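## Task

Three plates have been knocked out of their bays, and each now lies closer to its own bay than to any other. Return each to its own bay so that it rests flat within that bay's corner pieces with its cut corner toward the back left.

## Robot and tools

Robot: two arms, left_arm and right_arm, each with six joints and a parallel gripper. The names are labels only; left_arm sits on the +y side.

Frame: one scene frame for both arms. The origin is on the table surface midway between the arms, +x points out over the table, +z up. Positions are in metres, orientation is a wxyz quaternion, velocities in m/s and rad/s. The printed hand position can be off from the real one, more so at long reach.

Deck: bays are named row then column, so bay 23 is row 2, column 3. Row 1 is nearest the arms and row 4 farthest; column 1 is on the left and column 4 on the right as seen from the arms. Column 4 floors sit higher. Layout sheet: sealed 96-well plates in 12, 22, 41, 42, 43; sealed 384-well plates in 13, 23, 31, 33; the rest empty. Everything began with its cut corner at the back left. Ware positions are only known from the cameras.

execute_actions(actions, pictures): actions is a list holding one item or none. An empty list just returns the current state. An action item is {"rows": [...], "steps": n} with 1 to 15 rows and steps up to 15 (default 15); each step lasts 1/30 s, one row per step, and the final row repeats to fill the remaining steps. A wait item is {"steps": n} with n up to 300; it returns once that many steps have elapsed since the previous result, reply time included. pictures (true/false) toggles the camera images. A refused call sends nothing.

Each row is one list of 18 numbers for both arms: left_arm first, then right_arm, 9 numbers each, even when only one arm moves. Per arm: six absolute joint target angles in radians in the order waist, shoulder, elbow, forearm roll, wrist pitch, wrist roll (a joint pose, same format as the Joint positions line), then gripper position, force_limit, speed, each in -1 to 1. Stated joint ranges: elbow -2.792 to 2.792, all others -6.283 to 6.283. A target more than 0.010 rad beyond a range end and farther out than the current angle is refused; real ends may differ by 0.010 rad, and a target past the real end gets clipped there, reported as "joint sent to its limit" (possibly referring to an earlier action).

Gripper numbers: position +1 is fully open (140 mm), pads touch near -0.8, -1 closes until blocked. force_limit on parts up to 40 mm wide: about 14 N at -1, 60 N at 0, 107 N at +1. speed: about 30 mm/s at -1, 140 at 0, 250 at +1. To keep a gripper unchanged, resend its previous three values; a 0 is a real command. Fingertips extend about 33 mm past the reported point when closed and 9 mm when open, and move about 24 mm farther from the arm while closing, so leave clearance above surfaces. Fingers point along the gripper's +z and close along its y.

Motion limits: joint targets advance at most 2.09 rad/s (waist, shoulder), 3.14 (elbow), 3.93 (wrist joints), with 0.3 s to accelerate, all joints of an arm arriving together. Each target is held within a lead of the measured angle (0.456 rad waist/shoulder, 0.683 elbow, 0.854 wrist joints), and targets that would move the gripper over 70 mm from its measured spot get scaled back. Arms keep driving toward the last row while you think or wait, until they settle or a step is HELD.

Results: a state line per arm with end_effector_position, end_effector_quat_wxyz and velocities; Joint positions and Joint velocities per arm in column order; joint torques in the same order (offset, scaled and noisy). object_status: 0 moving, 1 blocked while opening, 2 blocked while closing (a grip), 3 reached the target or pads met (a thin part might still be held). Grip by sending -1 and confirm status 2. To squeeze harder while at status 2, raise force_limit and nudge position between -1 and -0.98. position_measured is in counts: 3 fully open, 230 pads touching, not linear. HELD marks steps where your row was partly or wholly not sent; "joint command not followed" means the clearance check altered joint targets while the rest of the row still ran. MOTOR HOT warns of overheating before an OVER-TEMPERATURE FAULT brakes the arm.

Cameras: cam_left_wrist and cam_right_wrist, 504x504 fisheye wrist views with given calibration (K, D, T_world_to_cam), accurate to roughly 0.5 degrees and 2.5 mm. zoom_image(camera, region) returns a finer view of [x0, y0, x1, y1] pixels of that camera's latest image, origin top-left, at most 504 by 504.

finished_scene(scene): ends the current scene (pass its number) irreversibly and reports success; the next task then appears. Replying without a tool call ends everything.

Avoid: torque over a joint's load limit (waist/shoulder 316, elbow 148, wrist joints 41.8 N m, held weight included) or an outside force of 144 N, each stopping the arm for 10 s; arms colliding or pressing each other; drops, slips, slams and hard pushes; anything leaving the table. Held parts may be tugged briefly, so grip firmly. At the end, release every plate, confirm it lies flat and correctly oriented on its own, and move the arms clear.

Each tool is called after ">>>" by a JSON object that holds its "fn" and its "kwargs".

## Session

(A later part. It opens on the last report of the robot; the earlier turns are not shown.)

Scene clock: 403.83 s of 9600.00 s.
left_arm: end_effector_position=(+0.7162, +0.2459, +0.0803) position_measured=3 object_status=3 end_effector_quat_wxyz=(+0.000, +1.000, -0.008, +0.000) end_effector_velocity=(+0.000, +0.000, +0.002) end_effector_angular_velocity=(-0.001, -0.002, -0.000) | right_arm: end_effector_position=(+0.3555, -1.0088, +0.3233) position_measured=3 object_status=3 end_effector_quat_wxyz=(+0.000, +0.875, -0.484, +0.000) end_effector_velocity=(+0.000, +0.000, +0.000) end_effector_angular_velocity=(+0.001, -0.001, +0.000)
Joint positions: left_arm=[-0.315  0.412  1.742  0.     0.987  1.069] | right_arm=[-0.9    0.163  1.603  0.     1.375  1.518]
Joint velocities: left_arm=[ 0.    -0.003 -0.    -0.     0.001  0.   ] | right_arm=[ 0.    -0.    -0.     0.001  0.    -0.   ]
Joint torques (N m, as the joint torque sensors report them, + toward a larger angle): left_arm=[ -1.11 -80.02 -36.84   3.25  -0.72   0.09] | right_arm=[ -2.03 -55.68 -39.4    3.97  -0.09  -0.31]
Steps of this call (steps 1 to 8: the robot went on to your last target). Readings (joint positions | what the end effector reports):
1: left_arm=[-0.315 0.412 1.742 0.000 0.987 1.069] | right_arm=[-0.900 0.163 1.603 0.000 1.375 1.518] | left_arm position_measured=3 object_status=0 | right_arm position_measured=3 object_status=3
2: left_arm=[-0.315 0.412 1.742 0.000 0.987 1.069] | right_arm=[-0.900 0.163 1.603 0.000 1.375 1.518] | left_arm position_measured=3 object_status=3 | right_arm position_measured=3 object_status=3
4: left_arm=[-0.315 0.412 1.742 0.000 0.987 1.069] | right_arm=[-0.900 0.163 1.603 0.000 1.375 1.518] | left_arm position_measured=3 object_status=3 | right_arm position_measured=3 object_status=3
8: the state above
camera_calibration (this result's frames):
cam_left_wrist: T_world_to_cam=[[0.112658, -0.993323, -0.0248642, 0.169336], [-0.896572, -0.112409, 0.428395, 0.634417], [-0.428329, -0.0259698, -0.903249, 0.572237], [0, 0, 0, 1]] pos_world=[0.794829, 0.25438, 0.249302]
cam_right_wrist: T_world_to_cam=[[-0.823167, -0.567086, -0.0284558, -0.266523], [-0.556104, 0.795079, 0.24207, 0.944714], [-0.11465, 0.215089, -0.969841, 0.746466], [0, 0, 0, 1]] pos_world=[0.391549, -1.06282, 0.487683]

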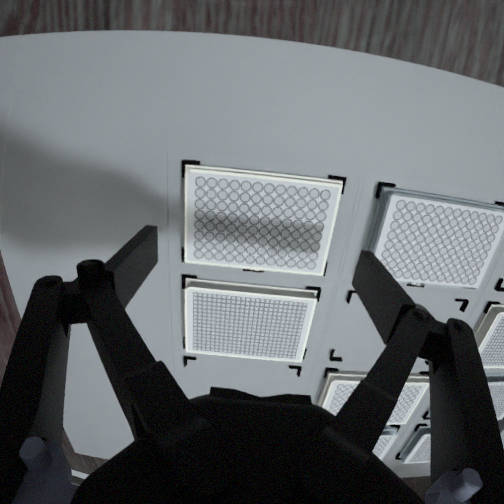

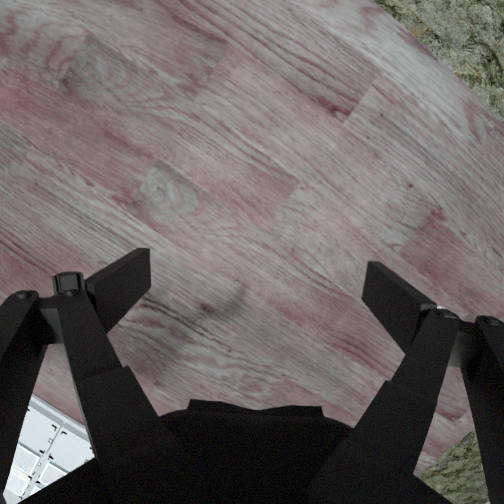

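>>> {"fn": "execute_actions", "kwargs": {"actions": [{"rows":[[-0.3145,0.33,1.70,0,1.11,1.0685,1,0,-0.2,-0.9,0.163,1.603,0,1.375,1.518,1,0,0],[-0.3145,0.33,1.70,0,1.11,1.0685,1,0,-0.2,-0.9,0.163,1.603,0,1.375,1.518,1,0,0],[-0.3145,0.33,1.70,0,1.11,1.0685,1,0,-0.2,-0.9,0.163,1.603,0,1.375,1.518,1,0,0],[-0.3145,0.33,1.70,0,1.11,1.0685,1,0,-0.2,-0.9,0.163,1.603,0,1.375,1.518,1,0,0],[-0.6354,0.6156,1.257,0,1.2684,0.7326,1,0,-0.2,-0.9,0.163,1.603,0,1.375,1.518,1,0,0]],"steps":15}], "pictures": false}}

>>> {"fn": "execute_actions", "kwargs": {"actions": [{"steps":20}]}}

>>> {"fn": "zoom_image", "kwargs": {"camera": "cam_left_wrist", "region": [170,50,370,250]}}

Scene clock: 414.83 s of 9600.00 s.
left_arm: end_effector_position=(+0.7281, +0.0947, +0.1770) position_measured=3 object_status=3 end_effector_quat_wxyz=(+0.009, +1.000, -0.004, +0.012) end_effector_velocity=(-0.022, -0.547, -0.040) end_effector_angular_velocity=(+0.049, +0.089, +0.019) | right_arm: end_effector_position=(+0.3555, -1.0088, +0.3233) position_measured=3 object_status=3 end_effector_quat_wxyz=(+0.000, +0.875, -0.484, +0.000) end_effector_velocity=(-0.001, -0.000, -0.000) end_effector_angular_velocity=(-0.001, +0.002, -0.000)
Joint positions: left_arm=[-0.471  0.456  1.481  0.     1.176  0.905] | right_arm=[-0.9    0.163  1.603  0.     1.375  1.518]
Joint velocities: left_arm=[-0.548  0.535 -0.74  -0.001  0.306 -0.567] | right_arm=[-0.     0.     0.001 -0.002 -0.     0.   ]
Joint torques (N m, as the joint torque sensors report them, + toward a larger angle): left_arm=[ -1.56 -89.38 -41.36   3.61  -0.75   0.03] | right_arm=[ -2.26 -55.47 -39.17   4.07   0.01  -0.23]
Steps of this call (steps 1 to 15: the robot went on to your last target; steps 16 to 90: nothing new was sent; then 7.50 s passed at rest; steps 91 to 105: all 15 steps of this action). Readings (joint positions | what the end effector reports):
91: left_arm=[-0.314 0.412 1.742 -0.000 0.987 1.069] | right_arm=[-0.900 0.163 1.603 0.000 1.375 1.518] | left_arm position_measured=3 object_status=3 | right_arm position_measured=3 object_status=3
92: left_arm=[-0.314 0.408 1.740 -0.000 0.994 1.069] | right_arm=[-0.900 0.163 1.603 0.000 1.375 1.518] | left_arm position_measured=3 object_status=3 | right_arm position_measured=3 object_status=3
94: left_arm=[-0.314 0.377 1.724 -0.000 1.041 1.069] | right_arm=[-0.900 0.163 1.603 0.000 1.375 1.518] | left_arm position_measured=3 object_status=3 | right_arm position_measured=3 object_status=3
98: left_arm=[-0.341 0.335 1.653 0.000 1.107 1.040] | right_arm=[-0.900 0.163 1.603 0.000 1.375 1.518] | left_arm position_measured=3 object_status=3 | right_arm position_measured=3 object_status=3
105: the state above

Scene clock: 415.50 s of 9600.00 s.
left_arm: end_effector_position=(+0.6997, -0.0704, +0.1601) position_measured=3 object_status=3 end_effector_quat_wxyz=(+0.000, +1.000, -0.000, +0.000) end_effector_velocity=(-0.000, +0.000, -0.001) end_effector_angular_velocity=(+0.001, -0.000, -0.001) | right_arm: end_effector_position=(+0.3555, -1.0088, +0.3233) position_measured=3 object_status=3 end_effector_quat_wxyz=(+0.000, +0.875, -0.484, +0.000) end_effector_velocity=(-0.000, -0.001, +0.000) end_effector_angular_velocity=(-0.002, +0.000, -0.000)
Joint positions: left_arm=[-0.635  0.616  1.257 -0.     1.268  0.733] | right_arm=[-0.9    0.163  1.603  0.     1.375  1.518]
Joint velocities: left_arm=[-0.     0.001  0.001  0.001 -0.001  0.   ] | right_arm=[-0.    -0.    -0.    -0.001 -0.001  0.   ]
Joint torques (N m, as the joint torque sensors report them, + toward a larger angle): left_arm=[   1.44 -104.31  -41.58    3.91   -0.45    0.17] | right_arm=[ -2.68 -55.85 -39.52   4.12   0.03  -0.35]
Steps of this call (steps 1 to 20: the robot went on to your last target). Readings (joint positions | what the end effector reports):
1: left_arm=[-0.489 0.474 1.456 0.000 1.186 0.886] | right_arm=[-0.900 0.163 1.603 0.000 1.375 1.518] | left_arm position_measured=3 object_status=3 | right_arm position_measured=3 object_status=3
2: left_arm=[-0.508 0.491 1.431 0.000 1.196 0.866] | right_arm=[-0.900 0.163 1.603 0.000 1.375 1.518] | left_arm position_measured=3 object_status=3 | right_arm position_measured=3 object_status=3
4: left_arm=[-0.544 0.527 1.381 0.000 1.217 0.828] | right_arm=[-0.900 0.163 1.603 0.000 1.375 1.518] | left_arm position_measured=3 object_status=3 | right_arm position_measured=3 object_status=3
8: left_arm=[-0.615 0.596 1.285 -0.000 1.257 0.754] | right_arm=[-0.900 0.163 1.603 0.000 1.375 1.518] | left_arm position_measured=3 object_status=3 | right_arm position_measured=3 object_status=3
20: the state above
camera_calibration (this result's frames):
cam_left_wrist: T_world_to_cam=[[0.12772, -0.991504, -0.0246345, -0.151498], [-0.894719, -0.1259, 0.428517, 0.547582], [-0.427978, -0.0326894, -0.903198, 0.628299], [0, 0, 0, 1]] pos_world=[0.77818, -0.0607319, 0.329098]
cam_right_wrist: T_world_to_cam=[[-0.823167, -0.567086, -0.0284557, -0.266523], [-0.556104, 0.795079, 0.24207, 0.944714], [-0.11465, 0.215088, -0.969841, 0.746466], [0, 0, 0, 1]] pos_world=[0.391549, -1.06282, 0.487683]

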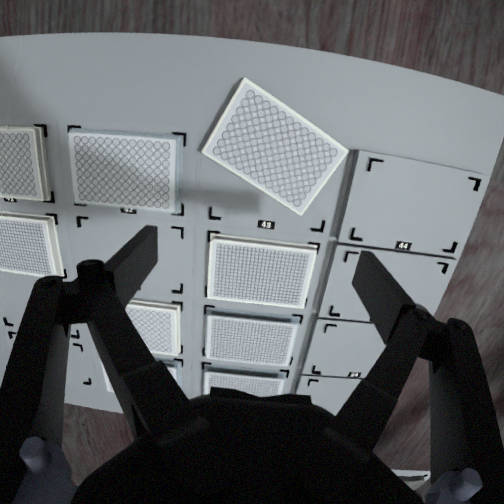

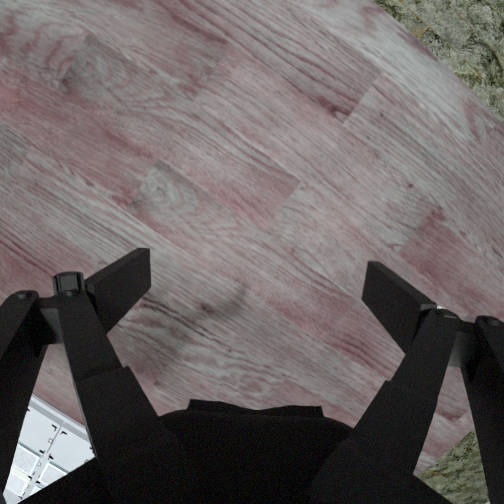

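Region (170, 50, 370, 250) of cam_left_wrist's 504x504 image, scaled by 2.520, with more detail than that image has.

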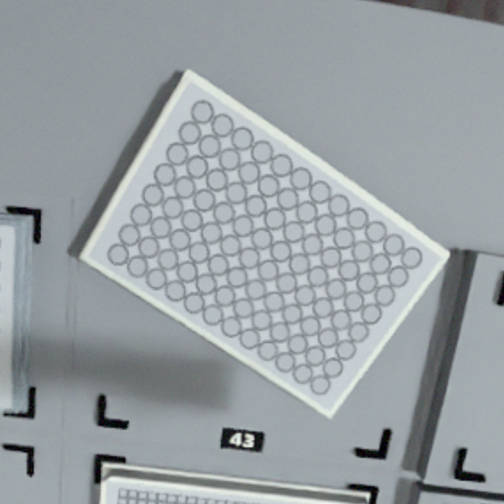

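>>> {"fn": "execute_actions", "kwargs": {"actions": [{"rows":[[-0.5919,0.7309,1.2088,0,1.2013,1.2361,1,0,-0.2,-0.9,0.163,1.603,0,1.375,1.518,1,0,0]],"steps":15}], "pictures": false}}

>>> {"fn": "execute_actions", "kwargs": {"actions": [{"steps":6}]}}

Scene clock: 433.30 s of 9600.00 s.
left_arm: end_effector_position=(+0.7574, -0.0739, +0.0802) position_measured=3 object_status=3 end_effector_quat_wxyz=(+0.000, +0.974, -0.228, +0.000) end_effector_velocity=(+0.000, +0.000, -0.000) end_effector_angular_velocity=(-0.000, -0.001, -0.005) | right_arm: end_effector_position=(+0.3555, -1.0088, +0.3233) position_measured=3 object_status=3 end_effector_quat_wxyz=(+0.000, +0.875, -0.484, +0.000) end_effector_velocity=(+0.001, +0.000, -0.000) end_effector_angular_velocity=(+0.000, -0.002, -0.001)
Joint positions: left_arm=[-0.592  0.731  1.209  0.     1.201  1.236] | right_arm=[-0.9    0.163  1.603  0.     1.375  1.518]
Joint velocities: left_arm=[-0.    -0.     0.001  0.001 -0.001  0.005] | right_arm=[ 0.     0.     0.     0.002 -0.001  0.   ]
Joint torques (N m, as the joint torque sensors report them, + toward a larger angle): left_arm=[   1.01 -105.64  -36.82    3.71   -0.59    0.16] | right_arm=[ -1.9  -55.84 -39.44   4.23   0.13  -0.34]
Steps of this call (steps 1 to 15: the robot went on to your last target; steps 16 to 90: nothing new was sent; then 14.30 s passed at rest; steps 91 to 105: all 15 steps of this action). Readings (joint positions | what the end effector reports):
91: left_arm=[-0.635 0.616 1.257 0.000 1.268 0.733] | right_arm=[-0.900 0.163 1.603 0.000 1.375 1.518] | left_arm position_measured=3 object_status=3 | right_arm position_measured=3 object_status=3
92: left_arm=[-0.635 0.617 1.256 0.000 1.268 0.741] | right_arm=[-0.900 0.163 1.603 0.000 1.375 1.518] | left_arm position_measured=3 object_status=3 | right_arm position_measured=3 object_status=3
94: left_arm=[-0.630 0.631 1.250 0.000 1.259 0.801] | right_arm=[-0.900 0.163 1.603 0.000 1.375 1.518] | left_arm position_measured=3 object_status=3 | right_arm position_measured=3 object_status=3
98: left_arm=[-0.607 0.691 1.226 0.000 1.224 1.062] | right_arm=[-0.900 0.163 1.603 0.000 1.375 1.518] | left_arm position_measured=3 object_status=3 | right_arm position_measured=3 object_status=3
105: the state above

Scene clock: 433.50 s of 9600.00 s.
left_arm: end_effector_position=(+0.7574, -0.0739, +0.0801) position_measured=3 object_status=3 end_effector_quat_wxyz=(+0.000, +0.974, -0.228, +0.000) end_effector_velocity=(+0.000, +0.000, +0.000) end_effector_angular_velocity=(-0.000, +0.000, -0.000) | right_arm: end_effector_position=(+0.3555, -1.0088, +0.3233) position_measured=3 object_status=3 end_effector_quat_wxyz=(+0.000, +0.875, -0.484, +0.000) end_effector_velocity=(+0.000, +0.000, +0.000) end_effector_angular_velocity=(+0.000, -0.000, +0.000)
Joint positions: left_arm=[-0.592  0.731  1.209  0.     1.201  1.236] | right_arm=[-0.9    0.163  1.603  0.     1.375  1.518]
Joint velocities: left_arm=[ 0.    -0.    -0.    -0.     0.001  0.001] | right_arm=[ 0.  0. -0.  0.  0.  0.]
Joint torques (N m, as the joint torque sensors report them, + toward a larger angle): left_arm=[  -0.08 -115.8   -40.04    4.1    -0.51    0.07] | right_arm=[ -1.98 -55.7  -39.59   4.08   0.08  -0.28]
Steps of this call (steps 1 to 6: the robot went on to your last target). Readings (joint positions | what the end effector reports):
1: left_arm=[-0.592 0.731 1.209 0.000 1.201 1.236] | right_arm=[-0.900 0.163 1.603 0.000 1.375 1.518] | left_arm position_measured=3 object_status=3 | right_arm position_measured=3 object_status=3
2: left_arm=[-0.592 0.731 1.209 0.000 1.201 1.236] | right_arm=[-0.900 0.163 1.603 0.000 1.375 1.518] | left_arm position_measured=3 object_status=3 | right_arm position_measured=3 object_status=3
4: left_arm=[-0.592 0.731 1.209 0.000 1.201 1.236] | right_arm=[-0.900 0.163 1.603 0.000 1.375 1.518] | left_arm position_measured=3 object_status=3 | right_arm position_measured=3 object_status=3
6: the state above
camera_calibration (this result's frames):
cam_left_wrist: T_world_to_cam=[[-0.325768, -0.945121, -0.0249221, 0.18262], [-0.857765, 0.284366, 0.428222, 0.63541], [-0.397635, 0.160879, -0.90333, 0.572021], [0, 0, 0, 1]] pos_world=[0.83198, -0.100117, 0.249179]
cam_right_wrist: T_world_to_cam=[[-0.823167, -0.567086, -0.0284557, -0.266523], [-0.556104, 0.795079, 0.24207, 0.944714], [-0.11465, 0.215088, -0.969841, 0.746466], [0, 0, 0, 1]] pos_world=[0.391549, -1.06282, 0.487683]

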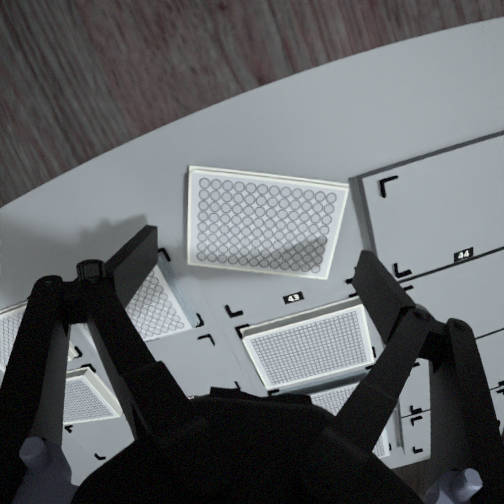

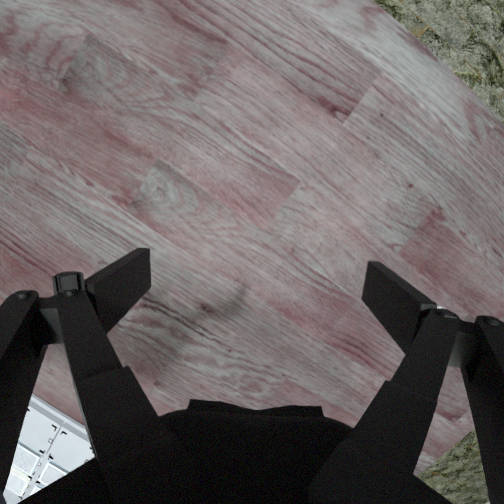

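>>> {"fn": "execute_actions", "kwargs": {"actions": [{"rows":[[-0.5919,0.7522,1.2323,0,1.1565,1.2361,1,0,-0.2,-0.9,0.163,1.603,0,1.375,1.518,1,0,0]],"steps":12}]}}

Scene clock: 437.93 s of 9600.00 s.
left_arm: end_effector_position=(+0.7576, -0.0740, +0.0479) position_measured=3 object_status=3 end_effector_quat_wxyz=(+0.000, +0.974, -0.228, +0.000) end_effector_velocity=(-0.001, +0.000, -0.001) end_effector_angular_velocity=(+0.001, +0.001, -0.002) | right_arm: end_effector_position=(+0.3555, -1.0088, +0.3233) position_measured=3 object_status=3 end_effector_quat_wxyz=(+0.000, +0.875, -0.484, +0.000) end_effector_velocity=(-0.000, -0.000, +0.000) end_effector_angular_velocity=(-0.001, -0.000, -0.001)
Joint positions: left_arm=[-0.592  0.752  1.232 -0.     1.157  1.236] | right_arm=[-0.9    0.163  1.603  0.     1.375  1.518]
Joint velocities: left_arm=[-0.     0.001  0.001 -0.    -0.     0.002] | right_arm=[-0. -0. -0. -0. -0.  0.]
Joint torques (N m, as the joint torque sensors report them, + toward a larger angle): left_arm=[   0.38 -115.08  -39.59    4.07   -0.64    0.07] | right_arm=[ -2.86 -55.92 -39.36   4.16  -0.07  -0.33]
Steps of this call (steps 1 to 15: the robot went on to your last target; steps 16 to 90: nothing new was sent; then 1.03 s passed at rest; steps 91 to 102: all 12 steps of this action). Readings (joint positions | what the end effector reports):
91: left_arm=[-0.592 0.731 1.209 -0.000 1.201 1.236] | right_arm=[-0.900 0.163 1.603 0.000 1.375 1.518] | left_arm position_measured=3 object_status=3 | right_arm position_measured=3 object_status=3
92: left_arm=[-0.592 0.735 1.213 -0.000 1.192 1.236] | right_arm=[-0.900 0.163 1.603 0.000 1.375 1.518] | left_arm position_measured=3 object_status=3 | right_arm position_measured=3 object_status=3
94: left_arm=[-0.592 0.751 1.231 -0.000 1.162 1.236] | right_arm=[-0.900 0.163 1.603 0.000 1.375 1.518] | left_arm position_measured=3 object_status=3 | right_arm position_measured=3 object_status=3
98: left_arm=[-0.592 0.752 1.232 -0.000 1.157 1.236] | right_arm=[-0.900 0.163 1.603 0.000 1.375 1.518] | left_arm position_measured=3 object_status=3 | right_arm position_measured=3 object_status=3
102: the state above
camera_calibration (this result's frames):
cam_left_wrist: T_world_to_cam=[[-0.325722, -0.945137, -0.0249219, 0.181749], [-0.857729, 0.284305, 0.428336, 0.649312], [-0.39775, 0.160895, -0.903276, 0.543126], [0, 0, 0, 1]] pos_world=[0.832162, -0.10021, 0.216999]
cam_right_wrist: T_world_to_cam=[[-0.823167, -0.567086, -0.0284556, -0.266523], [-0.556104, 0.795079, 0.24207, 0.944714], [-0.11465, 0.215088, -0.969841, 0.746466], [0, 0, 0, 1]] pos_world=[0.391549, -1.06282, 0.487683]

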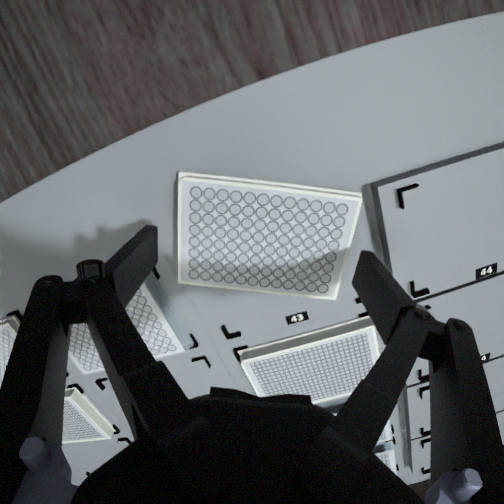

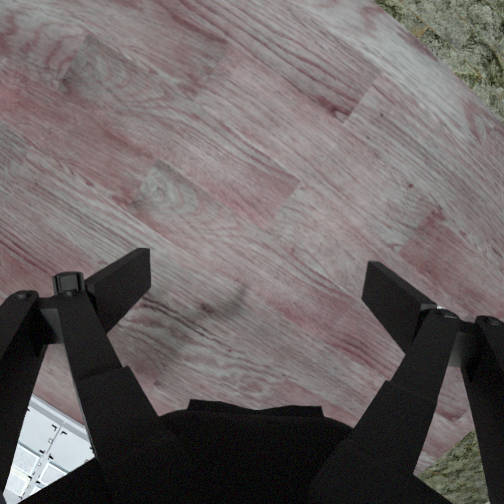

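>>> {"fn": "execute_actions", "kwargs": {"actions": [{"rows":[[-0.5919,0.7548,1.2351,0,1.151,1.2361,1,0,-0.2,-0.9,0.163,1.603,0,1.375,1.518,1,0,0],[-0.5919,0.7548,1.2351,0,1.151,1.2361,1,0,-0.2,-0.9,0.163,1.603,0,1.375,1.518,1,0,0],[-0.5919,0.7548,1.2351,0,1.151,1.2361,1,0,-0.2,-0.9,0.163,1.603,0,1.375,1.518,1,0,0],[-0.5919,0.7548,1.2351,0,1.151,1.2361,1,0,-0.2,-0.9,0.163,1.603,0,1.375,1.518,1,0,0],[-0.5919,0.7582,1.2388,0,1.144,1.2361,1,0,-0.2,-0.9,0.163,1.603,0,1.375,1.518,1,0,0]],"steps":12}]}}

Scene clock: 445.83 s of 9600.00 s.
left_arm: end_effector_position=(+0.7574, -0.0739, +0.0391) position_measured=3 object_status=3 end_effector_quat_wxyz=(+0.000, +0.974, -0.228, +0.000) end_effector_velocity=(+0.000, -0.000, -0.001) end_effector_angular_velocity=(+0.000, -0.000, -0.001) | right_arm: end_effector_position=(+0.3555, -1.0088, +0.3233) position_measured=3 object_status=3 end_effector_quat_wxyz=(+0.000, +0.875, -0.484, +0.000) end_effector_velocity=(-0.000, -0.000, +0.000) end_effector_angular_velocity=(-0.001, +0.000, -0.000)
Joint positions: left_arm=[-0.592  0.758  1.239  0.     1.144  1.236] | right_arm=[-0.9    0.163  1.603  0.     1.375  1.518]
Joint velocities: left_arm=[-0.     0.002 -0.001  0.    -0.001  0.   ] | right_arm=[-0.     0.    -0.001 -0.001  0.    -0.   ]
Joint torques (N m, as the joint torque sensors report them, + toward a larger angle): left_arm=[  -0.82 -115.81  -40.42    3.86   -0.6    -0.21] | right_arm=[ -2.83 -55.76 -39.25   4.01   0.    -0.37]
Steps of this call (steps 1 to 15: the robot went on to your last target; steps 16 to 90: nothing new was sent; then 4.50 s passed at rest; steps 91 to 102: all 12 steps of this action). Readings (joint positions | what the end effector reports):
91: left_arm=[-0.592 0.752 1.232 0.000 1.156 1.236] | right_arm=[-0.900 0.163 1.603 0.000 1.375 1.518] | left_arm position_measured=3 object_status=3 | right_arm position_measured=3 object_status=3
92: left_arm=[-0.592 0.753 1.234 0.000 1.154 1.236] | right_arm=[-0.900 0.163 1.603 0.000 1.375 1.518] | left_arm position_measured=3 object_status=3 | right_arm position_measured=3 object_status=3
94: left_arm=[-0.592 0.754 1.235 0.000 1.151 1.236] | right_arm=[-0.900 0.163 1.603 0.000 1.375 1.518] | left_arm position_measured=3 object_status=3 | right_arm position_measured=3 object_status=3
98: left_arm=[-0.592 0.758 1.239 0.000 1.144 1.236] | right_arm=[-0.900 0.163 1.603 0.000 1.375 1.518] | left_arm position_measured=3 object_status=3 | right_arm position_measured=3 object_status=3
102: the state above
camera_calibration (this result's frames):
cam_left_wrist: T_world_to_cam=[[-0.325819, -0.945102, -0.0249786, 0.181651], [-0.857735, 0.284381, 0.428273, 0.652964], [-0.397658, 0.160965, -0.903304, 0.53499], [0, 0, 0, 1]] pos_world=[0.831999, -0.100126, 0.208149]
cam_right_wrist: T_world_to_cam=[[-0.823167, -0.567086, -0.0284557, -0.266523], [-0.556104, 0.795079, 0.24207, 0.944714], [-0.11465, 0.215088, -0.969841, 0.746466], [0, 0, 0, 1]] pos_world=[0.391549, -1.06282, 0.487683]

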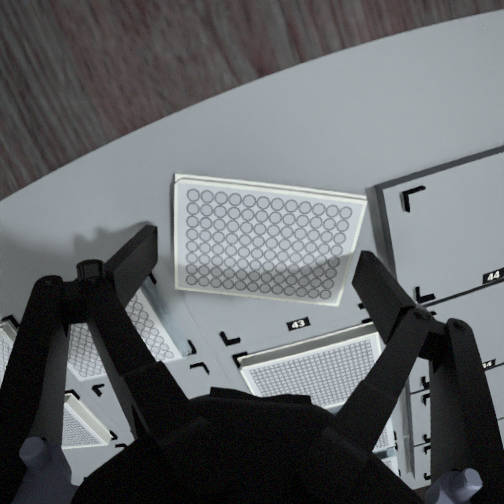

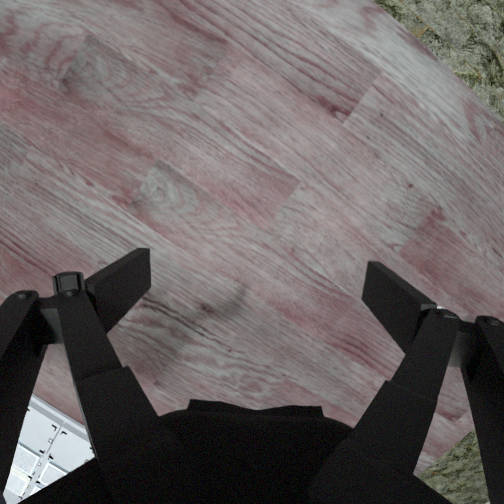

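>>> {"fn": "execute_actions", "kwargs": {"actions": [{"rows":[[-0.5919,0.7582,1.2388,0,1.144,1.2361,-1,0,-0.4,-0.9,0.163,1.603,0,1.375,1.518,1,0,0]],"steps":15}]}}

Scene clock: 451.60 s of 9600.00 s.
left_arm: end_effector_position=(+0.7574, -0.0739, +0.0390) position_measured=41 object_status=2 end_effector_quat_wxyz=(+0.000, +0.974, -0.228, +0.000) end_effector_velocity=(-0.000, -0.000, +0.000) end_effector_angular_velocity=(-0.001, +0.000, +0.001) | right_arm: end_effector_position=(+0.3555, -1.0088, +0.3233) position_measured=3 object_status=3 end_effector_quat_wxyz=(+0.000, +0.875, -0.484, +0.000) end_effector_velocity=(+0.001, +0.000, +0.000) end_effector_angular_velocity=(+0.000, -0.001, -0.000)
Joint positions: left_arm=[-0.592  0.758  1.239 -0.     1.144  1.236] | right_arm=[-0.9    0.163  1.603  0.     1.375  1.518]
Joint velocities: left_arm=[-0.     0.    -0.    -0.001 -0.    -0.   ] | right_arm=[ 0.    -0.    -0.     0.001 -0.     0.001]
Joint torques (N m, as the joint torque sensors report them, + toward a larger angle): left_arm=[ -1.18 -96.04 -30.12   3.43  -1.11   0.19] | right_arm=[ -1.88 -56.15 -39.23   4.03   0.14  -0.19]
Steps of this call (steps 1 to 15: the robot went on to your last target; steps 16 to 90: nothing new was sent; then 2.27 s passed at rest; steps 91 to 105: all 15 steps of this action). Readings (joint positions | what the end effector reports):
91: left_arm=[-0.592 0.758 1.239 -0.000 1.144 1.236] | right_arm=[-0.900 0.163 1.603 0.000 1.375 1.518] | left_arm position_measured=3 object_status=0 | right_arm position_measured=3 object_status=3
92: left_arm=[-0.592 0.758 1.239 -0.000 1.144 1.236] | right_arm=[-0.900 0.163 1.603 -0.000 1.375 1.518] | left_arm position_measured=6 object_status=0 | right_arm position_measured=3 object_status=3
94: left_arm=[-0.592 0.758 1.239 -0.000 1.144 1.236] | right_arm=[-0.900 0.163 1.603 0.000 1.375 1.518] | left_arm position_measured=16 object_status=0 | right_arm position_measured=3 object_status=3
98: left_arm=[-0.592 0.758 1.239 -0.000 1.144 1.236] | right_arm=[-0.900 0.163 1.603 0.000 1.375 1.518] | left_arm position_measured=37 object_status=0 | right_arm position_measured=3 object_status=3
105: the state above
camera_calibration (this result's frames):
cam_left_wrist: T_world_to_cam=[[-0.325765, -0.945122, -0.024926, 0.181605], [-0.857719, 0.284342, 0.428332, 0.652963], [-0.397739, 0.160915, -0.903277, 0.535002], [0, 0, 0, 1]] pos_world=[0.83201, -0.100116, 0.208097]
cam_right_wrist: T_world_to_cam=[[-0.823167, -0.567086, -0.0284556, -0.266523], [-0.556104, 0.795079, 0.24207, 0.944714], [-0.11465, 0.215088, -0.969841, 0.746466], [0, 0, 0, 1]] pos_world=[0.391549, -1.06282, 0.487683]

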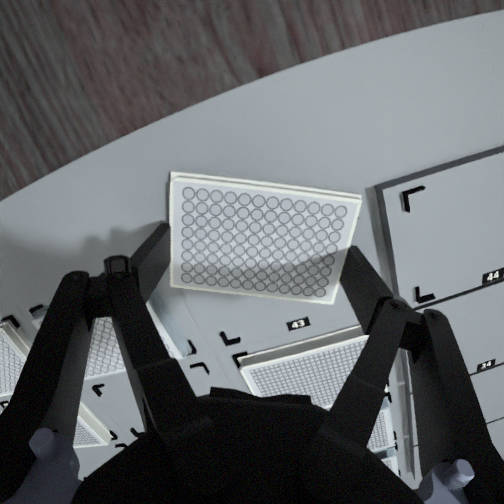

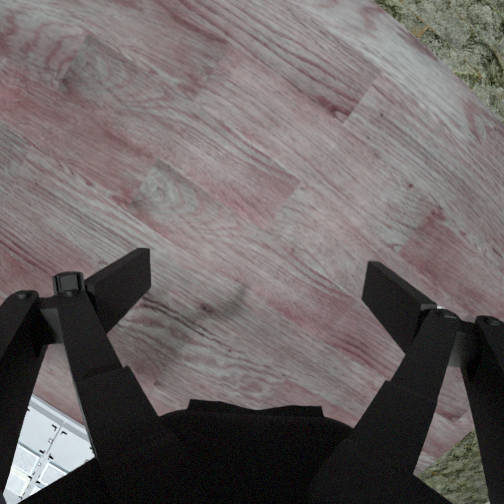

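>>> {"fn": "execute_actions", "kwargs": {"actions": [{"rows":[[-0.5919,0.745,1.2243,0,1.1717,1.2361,-1,0,-0.4,-0.9,0.163,1.603,0,1.375,1.518,1,0,0],[-0.5919,0.745,1.2243,0,1.1717,1.2361,-1,0,-0.4,-0.9,0.163,1.603,0,1.375,1.518,1,0,0],[-0.5919,0.745,1.2243,0,1.1717,1.2361,-1,0,-0.4,-0.9,0.163,1.603,0,1.375,1.518,1,0,0],[-0.5919,0.7309,1.2088,0,1.2013,1.2361,-1,0,-0.4,-0.9,0.163,1.603,0,1.375,1.518,1,0,0],[-0.5919,0.7309,1.2088,0,1.2013,1.2361,-1,0,-0.4,-0.9,0.163,1.603,0,1.375,1.518,1,0,0],[-0.5919,0.7309,1.2088,0,1.2013,1.2361,-1,0,-0.4,-0.9,0.163,1.603,0,1.375,1.518,1,0,0],[-0.5919,0.7309,1.2088,0,1.2013,1.2361,-1,0,-0.4,-0.9,0.163,1.603,0,1.375,1.518,1,0,0],[-0.5919,0.7309,1.2088,0,1.2013,1.2361,-1,0,-0.4,-0.9,0.163,1.603,0,1.375,1.518,1,0,0],[-0.6326,0.7056,1.2832,0,1.1522,0.7504,-1,0,-0.4,-0.9,0.163,1.603,0,1.375,1.518,1,0,0]],"steps":15}], "pictures": false}}

>>> {"fn": "execute_actions", "kwargs": {"actions": [{"steps":15}]}}

>>> {"fn": "zoom_image", "kwargs": {"camera": "cam_left_wrist", "region": [130,130,410,350]}}

Scene clock: 474.70 s of 9600.00 s.
left_arm: end_effector_position=(+0.7345, -0.0796, +0.0701) position_measured=42 object_status=2 end_effector_quat_wxyz=(+0.001, +0.994, -0.110, +0.001) end_effector_velocity=(-0.199, -0.053, -0.058) end_effector_angular_velocity=(+0.008, +0.015, +2.077) | right_arm: end_effector_position=(+0.3555, -1.0088, +0.3233) position_measured=3 object_status=3 end_effector_quat_wxyz=(+0.000, +0.875, -0.484, +0.000) end_effector_velocity=(+0.000, -0.000, +0.000) end_effector_angular_velocity=(-0.000, -0.000, +0.000)
Joint positions: left_arm=[-0.614  0.717  1.253 -0.     1.17   0.973] | right_arm=[-0.9    0.163  1.603  0.     1.375  1.518]
Joint velocities: left_arm=[-0.196 -0.117  0.321 -0.002 -0.188 -2.273] | right_arm=[-0.  0. -0. -0.  0. -0.]
Joint torques (N m, as the joint torque sensors report them, + toward a larger angle): left_arm=[  -6.25 -113.87  -42.53    3.74   -0.85   -0.01] | right_arm=[ -1.63 -55.26 -39.54   4.1   -0.01  -0.34]
Steps of this call (steps 1 to 15: the robot went on to your last target; steps 16 to 90: nothing new was sent; then 19.60 s passed at rest; steps 91 to 105: all 15 steps of this action). Readings (joint positions | what the end effector reports):
91: left_arm=[-0.592 0.758 1.239 0.000 1.144 1.236] | right_arm=[-0.900 0.163 1.603 0.000 1.375 1.518] | left_arm position_measured=41 object_status=2 | right_arm position_measured=3 object_status=3
92: left_arm=[-0.592 0.755 1.235 0.000 1.153 1.236] | right_arm=[-0.900 0.163 1.603 0.000 1.375 1.518] | left_arm position_measured=41 object_status=2 | right_arm position_measured=3 object_status=3
94: left_arm=[-0.592 0.745 1.224 0.000 1.170 1.236] | right_arm=[-0.900 0.163 1.603 0.000 1.375 1.518] | left_arm position_measured=42 object_status=2 | right_arm position_measured=3 object_status=3
98: left_arm=[-0.592 0.731 1.209 0.000 1.200 1.236] | right_arm=[-0.900 0.163 1.603 0.000 1.375 1.518] | left_arm position_measured=42 object_status=2 | right_arm position_measured=3 object_status=3
105: the state above

Scene clock: 475.20 s of 9600.00 s.
left_arm: end_effector_position=(+0.7157, -0.0844, +0.0650) position_measured=42 object_status=2 end_effector_quat_wxyz=(+0.000, +1.000, -0.008, +0.000) end_effector_velocity=(-0.000, -0.000, +0.001) end_effector_angular_velocity=(-0.001, -0.000, +0.001) | right_arm: end_effector_position=(+0.3555, -1.0088, +0.3233) position_measured=3 object_status=3 end_effector_quat_wxyz=(+0.000, +0.875, -0.484, +0.000) end_effector_velocity=(-0.000, +0.001, -0.001) end_effector_angular_velocity=(+0.002, +0.000, -0.000)
Joint positions: left_arm=[-0.633  0.706  1.283 -0.     1.152  0.75 ] | right_arm=[-0.9    0.163  1.603  0.     1.375  1.518]
Joint velocities: left_arm=[-0.    -0.001 -0.    -0.     0.    -0.001] | right_arm=[-0.     0.     0.001  0.     0.001  0.   ]
Joint torques (N m, as the joint torque sensors report them, + toward a larger angle): left_arm=[  -1.87 -110.97  -40.9     3.77   -0.57   -0.25] | right_arm=[ -1.67 -55.78 -39.23   4.21   0.03  -0.42]
Steps of this call (steps 1 to 15: the robot went on to your last target). Readings (joint positions | what the end effector reports):
1: left_arm=[-0.620 0.713 1.263 -0.000 1.164 0.901] | right_arm=[-0.900 0.163 1.603 0.000 1.375 1.518] | left_arm position_measured=42 object_status=2 | right_arm position_measured=3 object_status=3
2: left_arm=[-0.625 0.710 1.271 -0.000 1.159 0.843] | right_arm=[-0.900 0.163 1.603 0.000 1.375 1.518] | left_arm position_measured=42 object_status=2 | right_arm position_measured=3 object_status=3
4: left_arm=[-0.631 0.707 1.281 -0.000 1.154 0.770] | right_arm=[-0.900 0.163 1.603 0.000 1.375 1.518] | left_arm position_measured=42 object_status=2 | right_arm position_measured=3 object_status=3
8: left_arm=[-0.633 0.706 1.283 -0.000 1.152 0.751] | right_arm=[-0.900 0.163 1.603 0.000 1.375 1.518] | left_arm position_measured=42 object_status=2 | right_arm position_measured=3 object_status=3
15: the state above
camera_calibration (this result's frames):
cam_left_wrist: T_world_to_cam=[[0.112769, -0.993314, -0.0247134, -0.159202], [-0.896515, -0.112441, 0.428507, 0.603274], [-0.42842, -0.0261663, -0.903201, 0.549707], [0, 0, 0, 1]] pos_world=[0.794303, -0.0759209, 0.234054]
cam_right_wrist: T_world_to_cam=[[-0.823167, -0.567086, -0.0284557, -0.266523], [-0.556104, 0.795079, 0.24207, 0.944714], [-0.11465, 0.215088, -0.969841, 0.746466], [0, 0, 0, 1]] pos_world=[0.391549, -1.06282, 0.487683]

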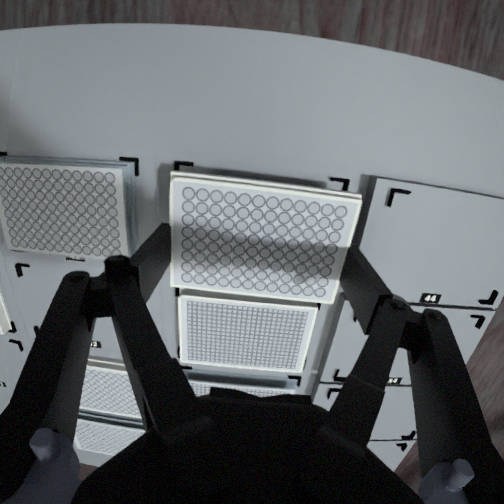

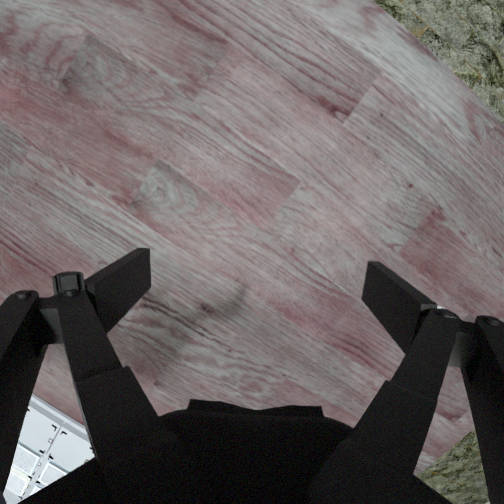

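Region (130, 130, 410, 350) of cam_left_wrist's 504x504 image, scaled by 1.800, with more detail than that image has; it fills the top 396 rows of this view, and the rest is white.

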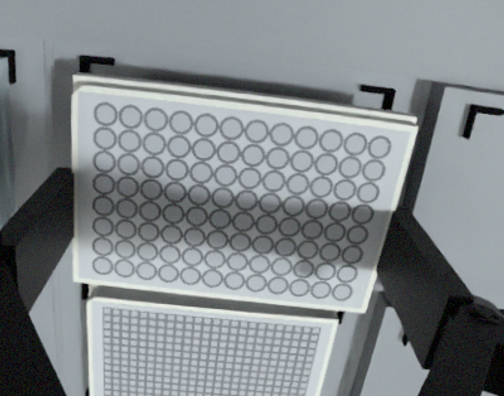

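>>> {"fn": "execute_actions", "kwargs": {"actions": [{"rows":[[-0.6326,0.7198,1.2973,0,1.1239,0.7504,-1,0,-0.4,-0.9,0.163,1.603,0,1.375,1.518,1,0,0]],"steps":12}]}}

>>> {"fn": "zoom_image", "kwargs": {"camera": "cam_left_wrist", "region": [130,130,410,350]}}

Scene clock: 480.50 s of 9600.00 s.
left_arm: end_effector_position=(+0.7157, -0.0845, +0.0449) position_measured=42 object_status=2 end_effector_quat_wxyz=(+0.000, +1.000, -0.008, +0.000) end_effector_velocity=(+0.000, -0.000, +0.000) end_effector_angular_velocity=(-0.000, -0.001, -0.000) | right_arm: end_effector_position=(+0.3555, -1.0088, +0.3233) position_measured=3 object_status=3 end_effector_quat_wxyz=(+0.000, +0.875, -0.484, +0.000) end_effector_velocity=(-0.001, -0.000, -0.000) end_effector_angular_velocity=(-0.000, +0.001, -0.001)
Joint positions: left_arm=[-0.633  0.72   1.297 -0.     1.124  0.75 ] | right_arm=[-0.9    0.163  1.603  0.     1.375  1.518]
Joint velocities: left_arm=[-0.    -0.    -0.     0.001 -0.    -0.   ] | right_arm=[-0.     0.     0.    -0.001  0.     0.   ]
Joint torques (N m, as the joint torque sensors report them, + toward a larger angle): left_arm=[   1.91 -109.68  -38.06    3.73   -0.81   -0.09] | right_arm=[ -3.05 -56.08 -39.3    4.05   0.02  -0.39]
Steps of this call (steps 1 to 15: the robot went on to your last target; steps 16 to 90: nothing new was sent; then 1.90 s passed at rest; steps 91 to 102: all 12 steps of this action). Readings (joint positions | what the end effector reports):
91: left_arm=[-0.633 0.706 1.283 0.000 1.152 0.750] | right_arm=[-0.900 0.163 1.603 0.000 1.375 1.518] | left_arm position_measured=42 object_status=2 | right_arm position_measured=3 object_status=3
92: left_arm=[-0.633 0.709 1.287 0.000 1.143 0.750] | right_arm=[-0.900 0.163 1.603 0.000 1.375 1.518] | left_arm position_measured=42 object_status=2 | right_arm position_measured=3 object_status=3
94: left_arm=[-0.633 0.719 1.297 -0.000 1.126 0.750] | right_arm=[-0.900 0.163 1.603 0.000 1.375 1.518] | left_arm position_measured=42 object_status=2 | right_arm position_measured=3 object_status=3
98: left_arm=[-0.633 0.720 1.297 -0.000 1.124 0.750] | right_arm=[-0.900 0.163 1.603 0.000 1.375 1.518] | left_arm position_measured=42 object_status=2 | right_arm position_measured=3 object_status=3
102: the state above
camera_calibration (this result's frames):
cam_left_wrist: T_world_to_cam=[[0.112731, -0.99332, -0.0246577, -0.159774], [-0.896541, -0.112384, 0.428467, 0.6119], [-0.428376, -0.0261949, -0.903221, 0.531534], [0, 0, 0, 1]] pos_world=[0.794302, -0.0760154, 0.213973]
cam_right_wrist: T_world_to_cam=[[-0.823167, -0.567086, -0.0284557, -0.266523], [-0.556104, 0.795079, 0.24207, 0.944714], [-0.11465, 0.215088, -0.969841, 0.746466], [0, 0, 0, 1]] pos_world=[0.391549, -1.06282, 0.487683]

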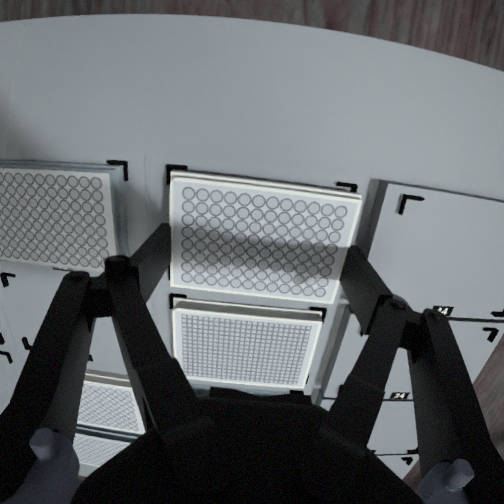

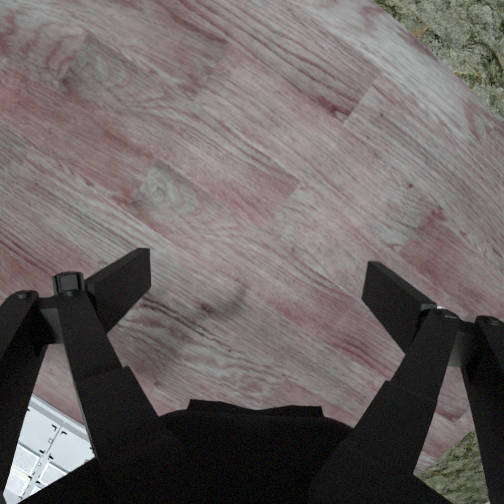

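Region (130, 130, 410, 350) of cam_left_wrist's 504x504 image, scaled by 1.800, with more detail than that image has; it fills the top 396 rows of this view, and the rest is white.

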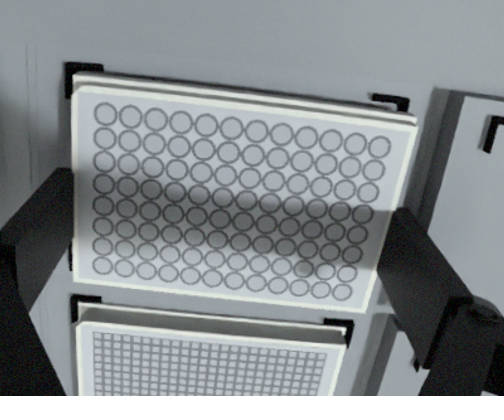

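>>> {"fn": "execute_actions", "kwargs": {"actions": [{"rows":[[-0.6326,0.7177,1.2952,0,1.1281,0.7504,-1,0,-0.4,-0.9,0.163,1.603,0,1.375,1.518,1,0,0],[-0.6326,0.7177,1.2952,0,1.1281,0.7504,-1,0,-0.4,-0.9,0.163,1.603,0,1.375,1.518,1,0,0],[-0.6326,0.7177,1.2952,0,1.1281,0.7504,-1,0,-0.4,-0.9,0.163,1.603,0,1.375,1.518,1,0,0],[-0.6326,0.7177,1.2952,0,1.1281,0.7504,-1,0,-0.4,-0.9,0.163,1.603,0,1.375,1.518,1,0,0],[-0.6295,0.7177,1.2952,0,1.1281,0.7535,-1,0,-0.4,-0.9,0.163,1.603,0,1.375,1.518,1,0,0],[-0.6295,0.7177,1.2952,0,1.1281,0.7535,-1,0,-0.4,-0.9,0.163,1.603,0,1.375,1.518,1,0,0],[-0.6295,0.7177,1.2952,0,1.1281,0.7535,-1,0,-0.4,-0.9,0.163,1.603,0,1.375,1.518,1,0,0],[-0.6295,0.7177,1.2952,0,1.1281,0.7535,-1,0,-0.4,-0.9,0.163,1.603,0,1.375,1.518,1,0,0],[-0.6295,0.7177,1.2952,0,1.1281,0.7535,-1,0,-0.4,-0.9,0.163,1.603,0,1.375,1.518,1,0,0],[-0.6295,0.7205,1.298,0,1.1225,0.7535,-1,0,-0.4,-0.9,0.163,1.603,0,1.375,1.518,1,0,0]],"steps":15}]}}

>>> {"fn": "zoom_image", "kwargs": {"camera": "cam_left_wrist", "region": [130,130,410,350]}}

Scene clock: 496.97 s of 9600.00 s.
left_arm: end_effector_position=(+0.7177, -0.0825, +0.0441) position_measured=42 object_status=2 end_effector_quat_wxyz=(+0.000, +1.000, -0.008, +0.000) end_effector_velocity=(-0.001, +0.001, -0.002) end_effector_angular_velocity=(+0.002, +0.002, -0.001) | right_arm: end_effector_position=(+0.3555, -1.0088, +0.3233) position_measured=3 object_status=3 end_effector_quat_wxyz=(+0.000, +0.875, -0.484, +0.000) end_effector_velocity=(+0.000, +0.000, +0.000) end_effector_angular_velocity=(+0.001, -0.000, -0.000)
Joint positions: left_arm=[-0.63   0.72   1.298  0.     1.123  0.753] | right_arm=[-0.9    0.163  1.603  0.     1.375  1.518]
Joint velocities: left_arm=[ 0.     0.001  0.002  0.    -0.001  0.001] | right_arm=[-0.     0.    -0.     0.001  0.001  0.   ]
Joint torques (N m, as the joint torque sensors report them, + toward a larger angle): left_arm=[   0.72 -108.4   -37.98    3.81   -0.44   -0.05] | right_arm=[ -2.57 -55.95 -39.18   4.18   0.    -0.26]
Steps of this call (steps 1 to 15: the robot went on to your last target; steps 16 to 90: nothing new was sent; then 12.97 s passed at rest; steps 91 to 105: all 15 steps of this action). Readings (joint positions | what the end effector reports):
91: left_arm=[-0.633 0.720 1.297 0.000 1.124 0.750] | right_arm=[-0.900 0.163 1.603 0.000 1.375 1.518] | left_arm position_measured=42 object_status=2 | right_arm position_measured=3 object_status=3
92: left_arm=[-0.633 0.719 1.297 0.000 1.126 0.750] | right_arm=[-0.900 0.163 1.603 0.000 1.375 1.518] | left_arm position_measured=42 object_status=2 | right_arm position_measured=3 object_status=3
94: left_arm=[-0.633 0.718 1.295 0.000 1.128 0.750] | right_arm=[-0.900 0.163 1.603 0.000 1.375 1.518] | left_arm position_measured=42 object_status=2 | right_arm position_measured=3 object_status=3
98: left_arm=[-0.630 0.718 1.295 0.000 1.128 0.753] | right_arm=[-0.900 0.163 1.603 0.000 1.375 1.518] | left_arm position_measured=42 object_status=2 | right_arm position_measured=3 object_status=3
105: the state above
camera_calibration (this result's frames):
cam_left_wrist: T_world_to_cam=[[0.112821, -0.993312, -0.024566, -0.158084], [-0.896594, -0.11243, 0.428345, 0.614354], [-0.428242, -0.0263007, -0.903281, 0.531665], [0, 0, 0, 1]] pos_world=[0.796342, -0.0739719, 0.213204]
cam_right_wrist: T_world_to_cam=[[-0.823167, -0.567086, -0.0284557, -0.266523], [-0.556104, 0.795079, 0.24207, 0.944714], [-0.11465, 0.215088, -0.969841, 0.746466], [0, 0, 0, 1]] pos_world=[0.391549, -1.06282, 0.487683]

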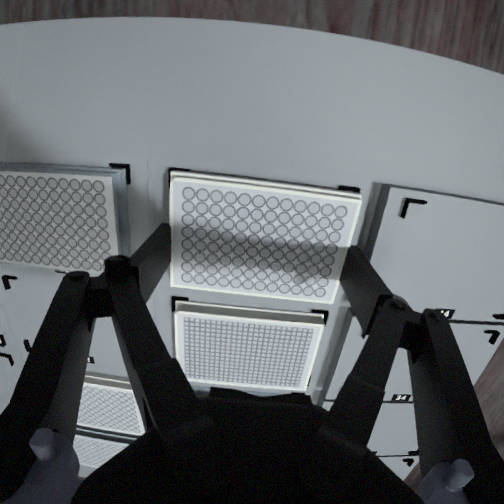

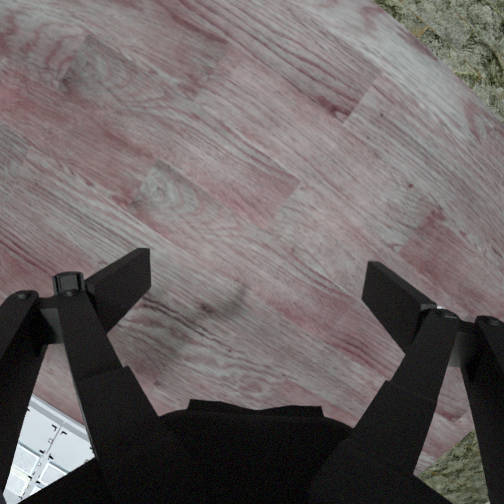

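Region (130, 130, 410, 350) of cam_left_wrist's 504x504 image, scaled by 1.800, with more detail than that image has; it fills the top 396 rows of this view, and the rest is white.

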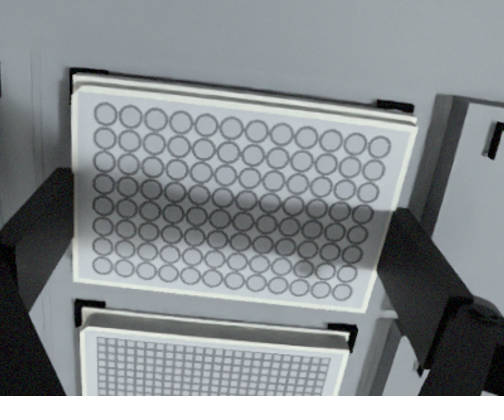

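>>> {"fn": "execute_actions", "kwargs": {"actions": [{"rows":[[-0.6295,0.7226,1.3001,0,1.1183,0.7535,-1,0,-0.4,-0.9,0.163,1.603,0,1.375,1.518,1,0,0]],"steps":10}]}}

>>> {"fn": "zoom_image", "kwargs": {"camera": "cam_left_wrist", "region": [130,130,410,350]}}

Scene clock: 503.13 s of 9600.00 s.
left_arm: end_effector_position=(+0.7177, -0.0824, +0.0409) position_measured=42 object_status=2 end_effector_quat_wxyz=(+0.000, +1.000, -0.008, +0.000) end_effector_velocity=(+0.000, +0.000, -0.001) end_effector_angular_velocity=(+0.001, -0.000, -0.000) | right_arm: end_effector_position=(+0.3555, -1.0088, +0.3233) position_measured=3 object_status=3 end_effector_quat_wxyz=(+0.000, +0.875, -0.484, +0.000) end_effector_velocity=(+0.000, +0.001, -0.000) end_effector_angular_velocity=(+0.002, -0.001, -0.000)
Joint positions: left_arm=[-0.629  0.723  1.3   -0.     1.118  0.753] | right_arm=[-0.9    0.163  1.603  0.     1.375  1.518]
Joint velocities: left_arm=[-0.     0.001  0.     0.001 -0.    -0.   ] | right_arm=[ 0.    -0.     0.001  0.001  0.     0.   ]
Joint torques (N m, as the joint torque sensors report them, + toward a larger angle): left_arm=[   1.03 -111.32  -39.56    3.78   -0.77    0.09] | right_arm=[ -1.41 -56.11 -39.27   4.08  -0.08  -0.29]
Steps of this call (steps 1 to 15: the robot went on to your last target; steps 16 to 90: nothing new was sent; then 2.83 s passed at rest; steps 91 to 100: all 10 steps of this action). Readings (joint positions | what the end effector reports):
91: left_arm=[-0.629 0.721 1.298 -0.000 1.122 0.753] | right_arm=[-0.900 0.163 1.603 0.000 1.375 1.518] | left_arm position_measured=42 object_status=2 | right_arm position_measured=3 object_status=3
92: left_arm=[-0.629 0.721 1.299 -0.000 1.120 0.754] | right_arm=[-0.900 0.163 1.603 0.000 1.375 1.518] | left_arm position_measured=42 object_status=2 | right_arm position_measured=3 object_status=3
94: left_arm=[-0.629 0.723 1.300 -0.000 1.119 0.754] | right_arm=[-0.900 0.163 1.603 0.000 1.375 1.518] | left_arm position_measured=42 object_status=2 | right_arm position_measured=3 object_status=3
98: left_arm=[-0.629 0.723 1.300 -0.000 1.118 0.754] | right_arm=[-0.900 0.163 1.603 0.000 1.375 1.518] | left_arm position_measured=42 object_status=2 | right_arm position_measured=3 object_status=3
100: the state above
camera_calibration (this result's frames):
cam_left_wrist: T_world_to_cam=[[0.112809, -0.99331, -0.0246965, -0.158085], [-0.896494, -0.112469, 0.428542, 0.615589], [-0.428453, -0.0262032, -0.903184, 0.52887], [0, 0, 0, 1]] pos_world=[0.796302, -0.0739343, 0.209957]
cam_right_wrist: T_world_to_cam=[[-0.823167, -0.567086, -0.0284557, -0.266523], [-0.556104, 0.795079, 0.24207, 0.944714], [-0.11465, 0.215088, -0.969841, 0.746466], [0, 0, 0, 1]] pos_world=[0.391549, -1.06282, 0.487683]

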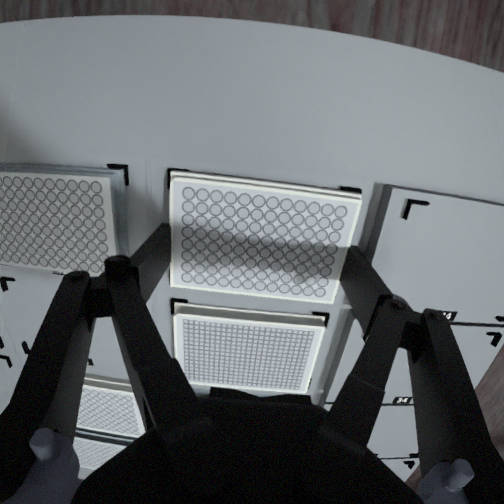

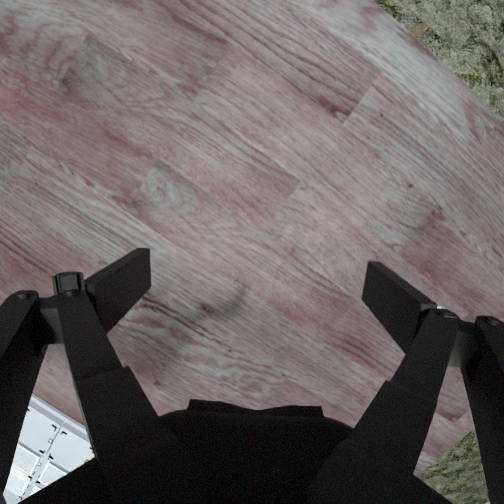

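Region (130, 130, 410, 350) of cam_left_wrist's 504x504 image, scaled by 1.800, with more detail than that image has; it fills the top 396 rows of this view, and the rest is white.

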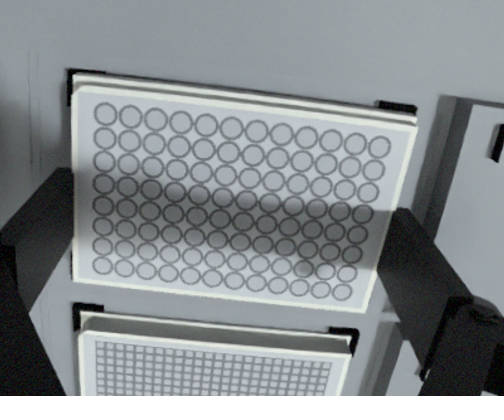

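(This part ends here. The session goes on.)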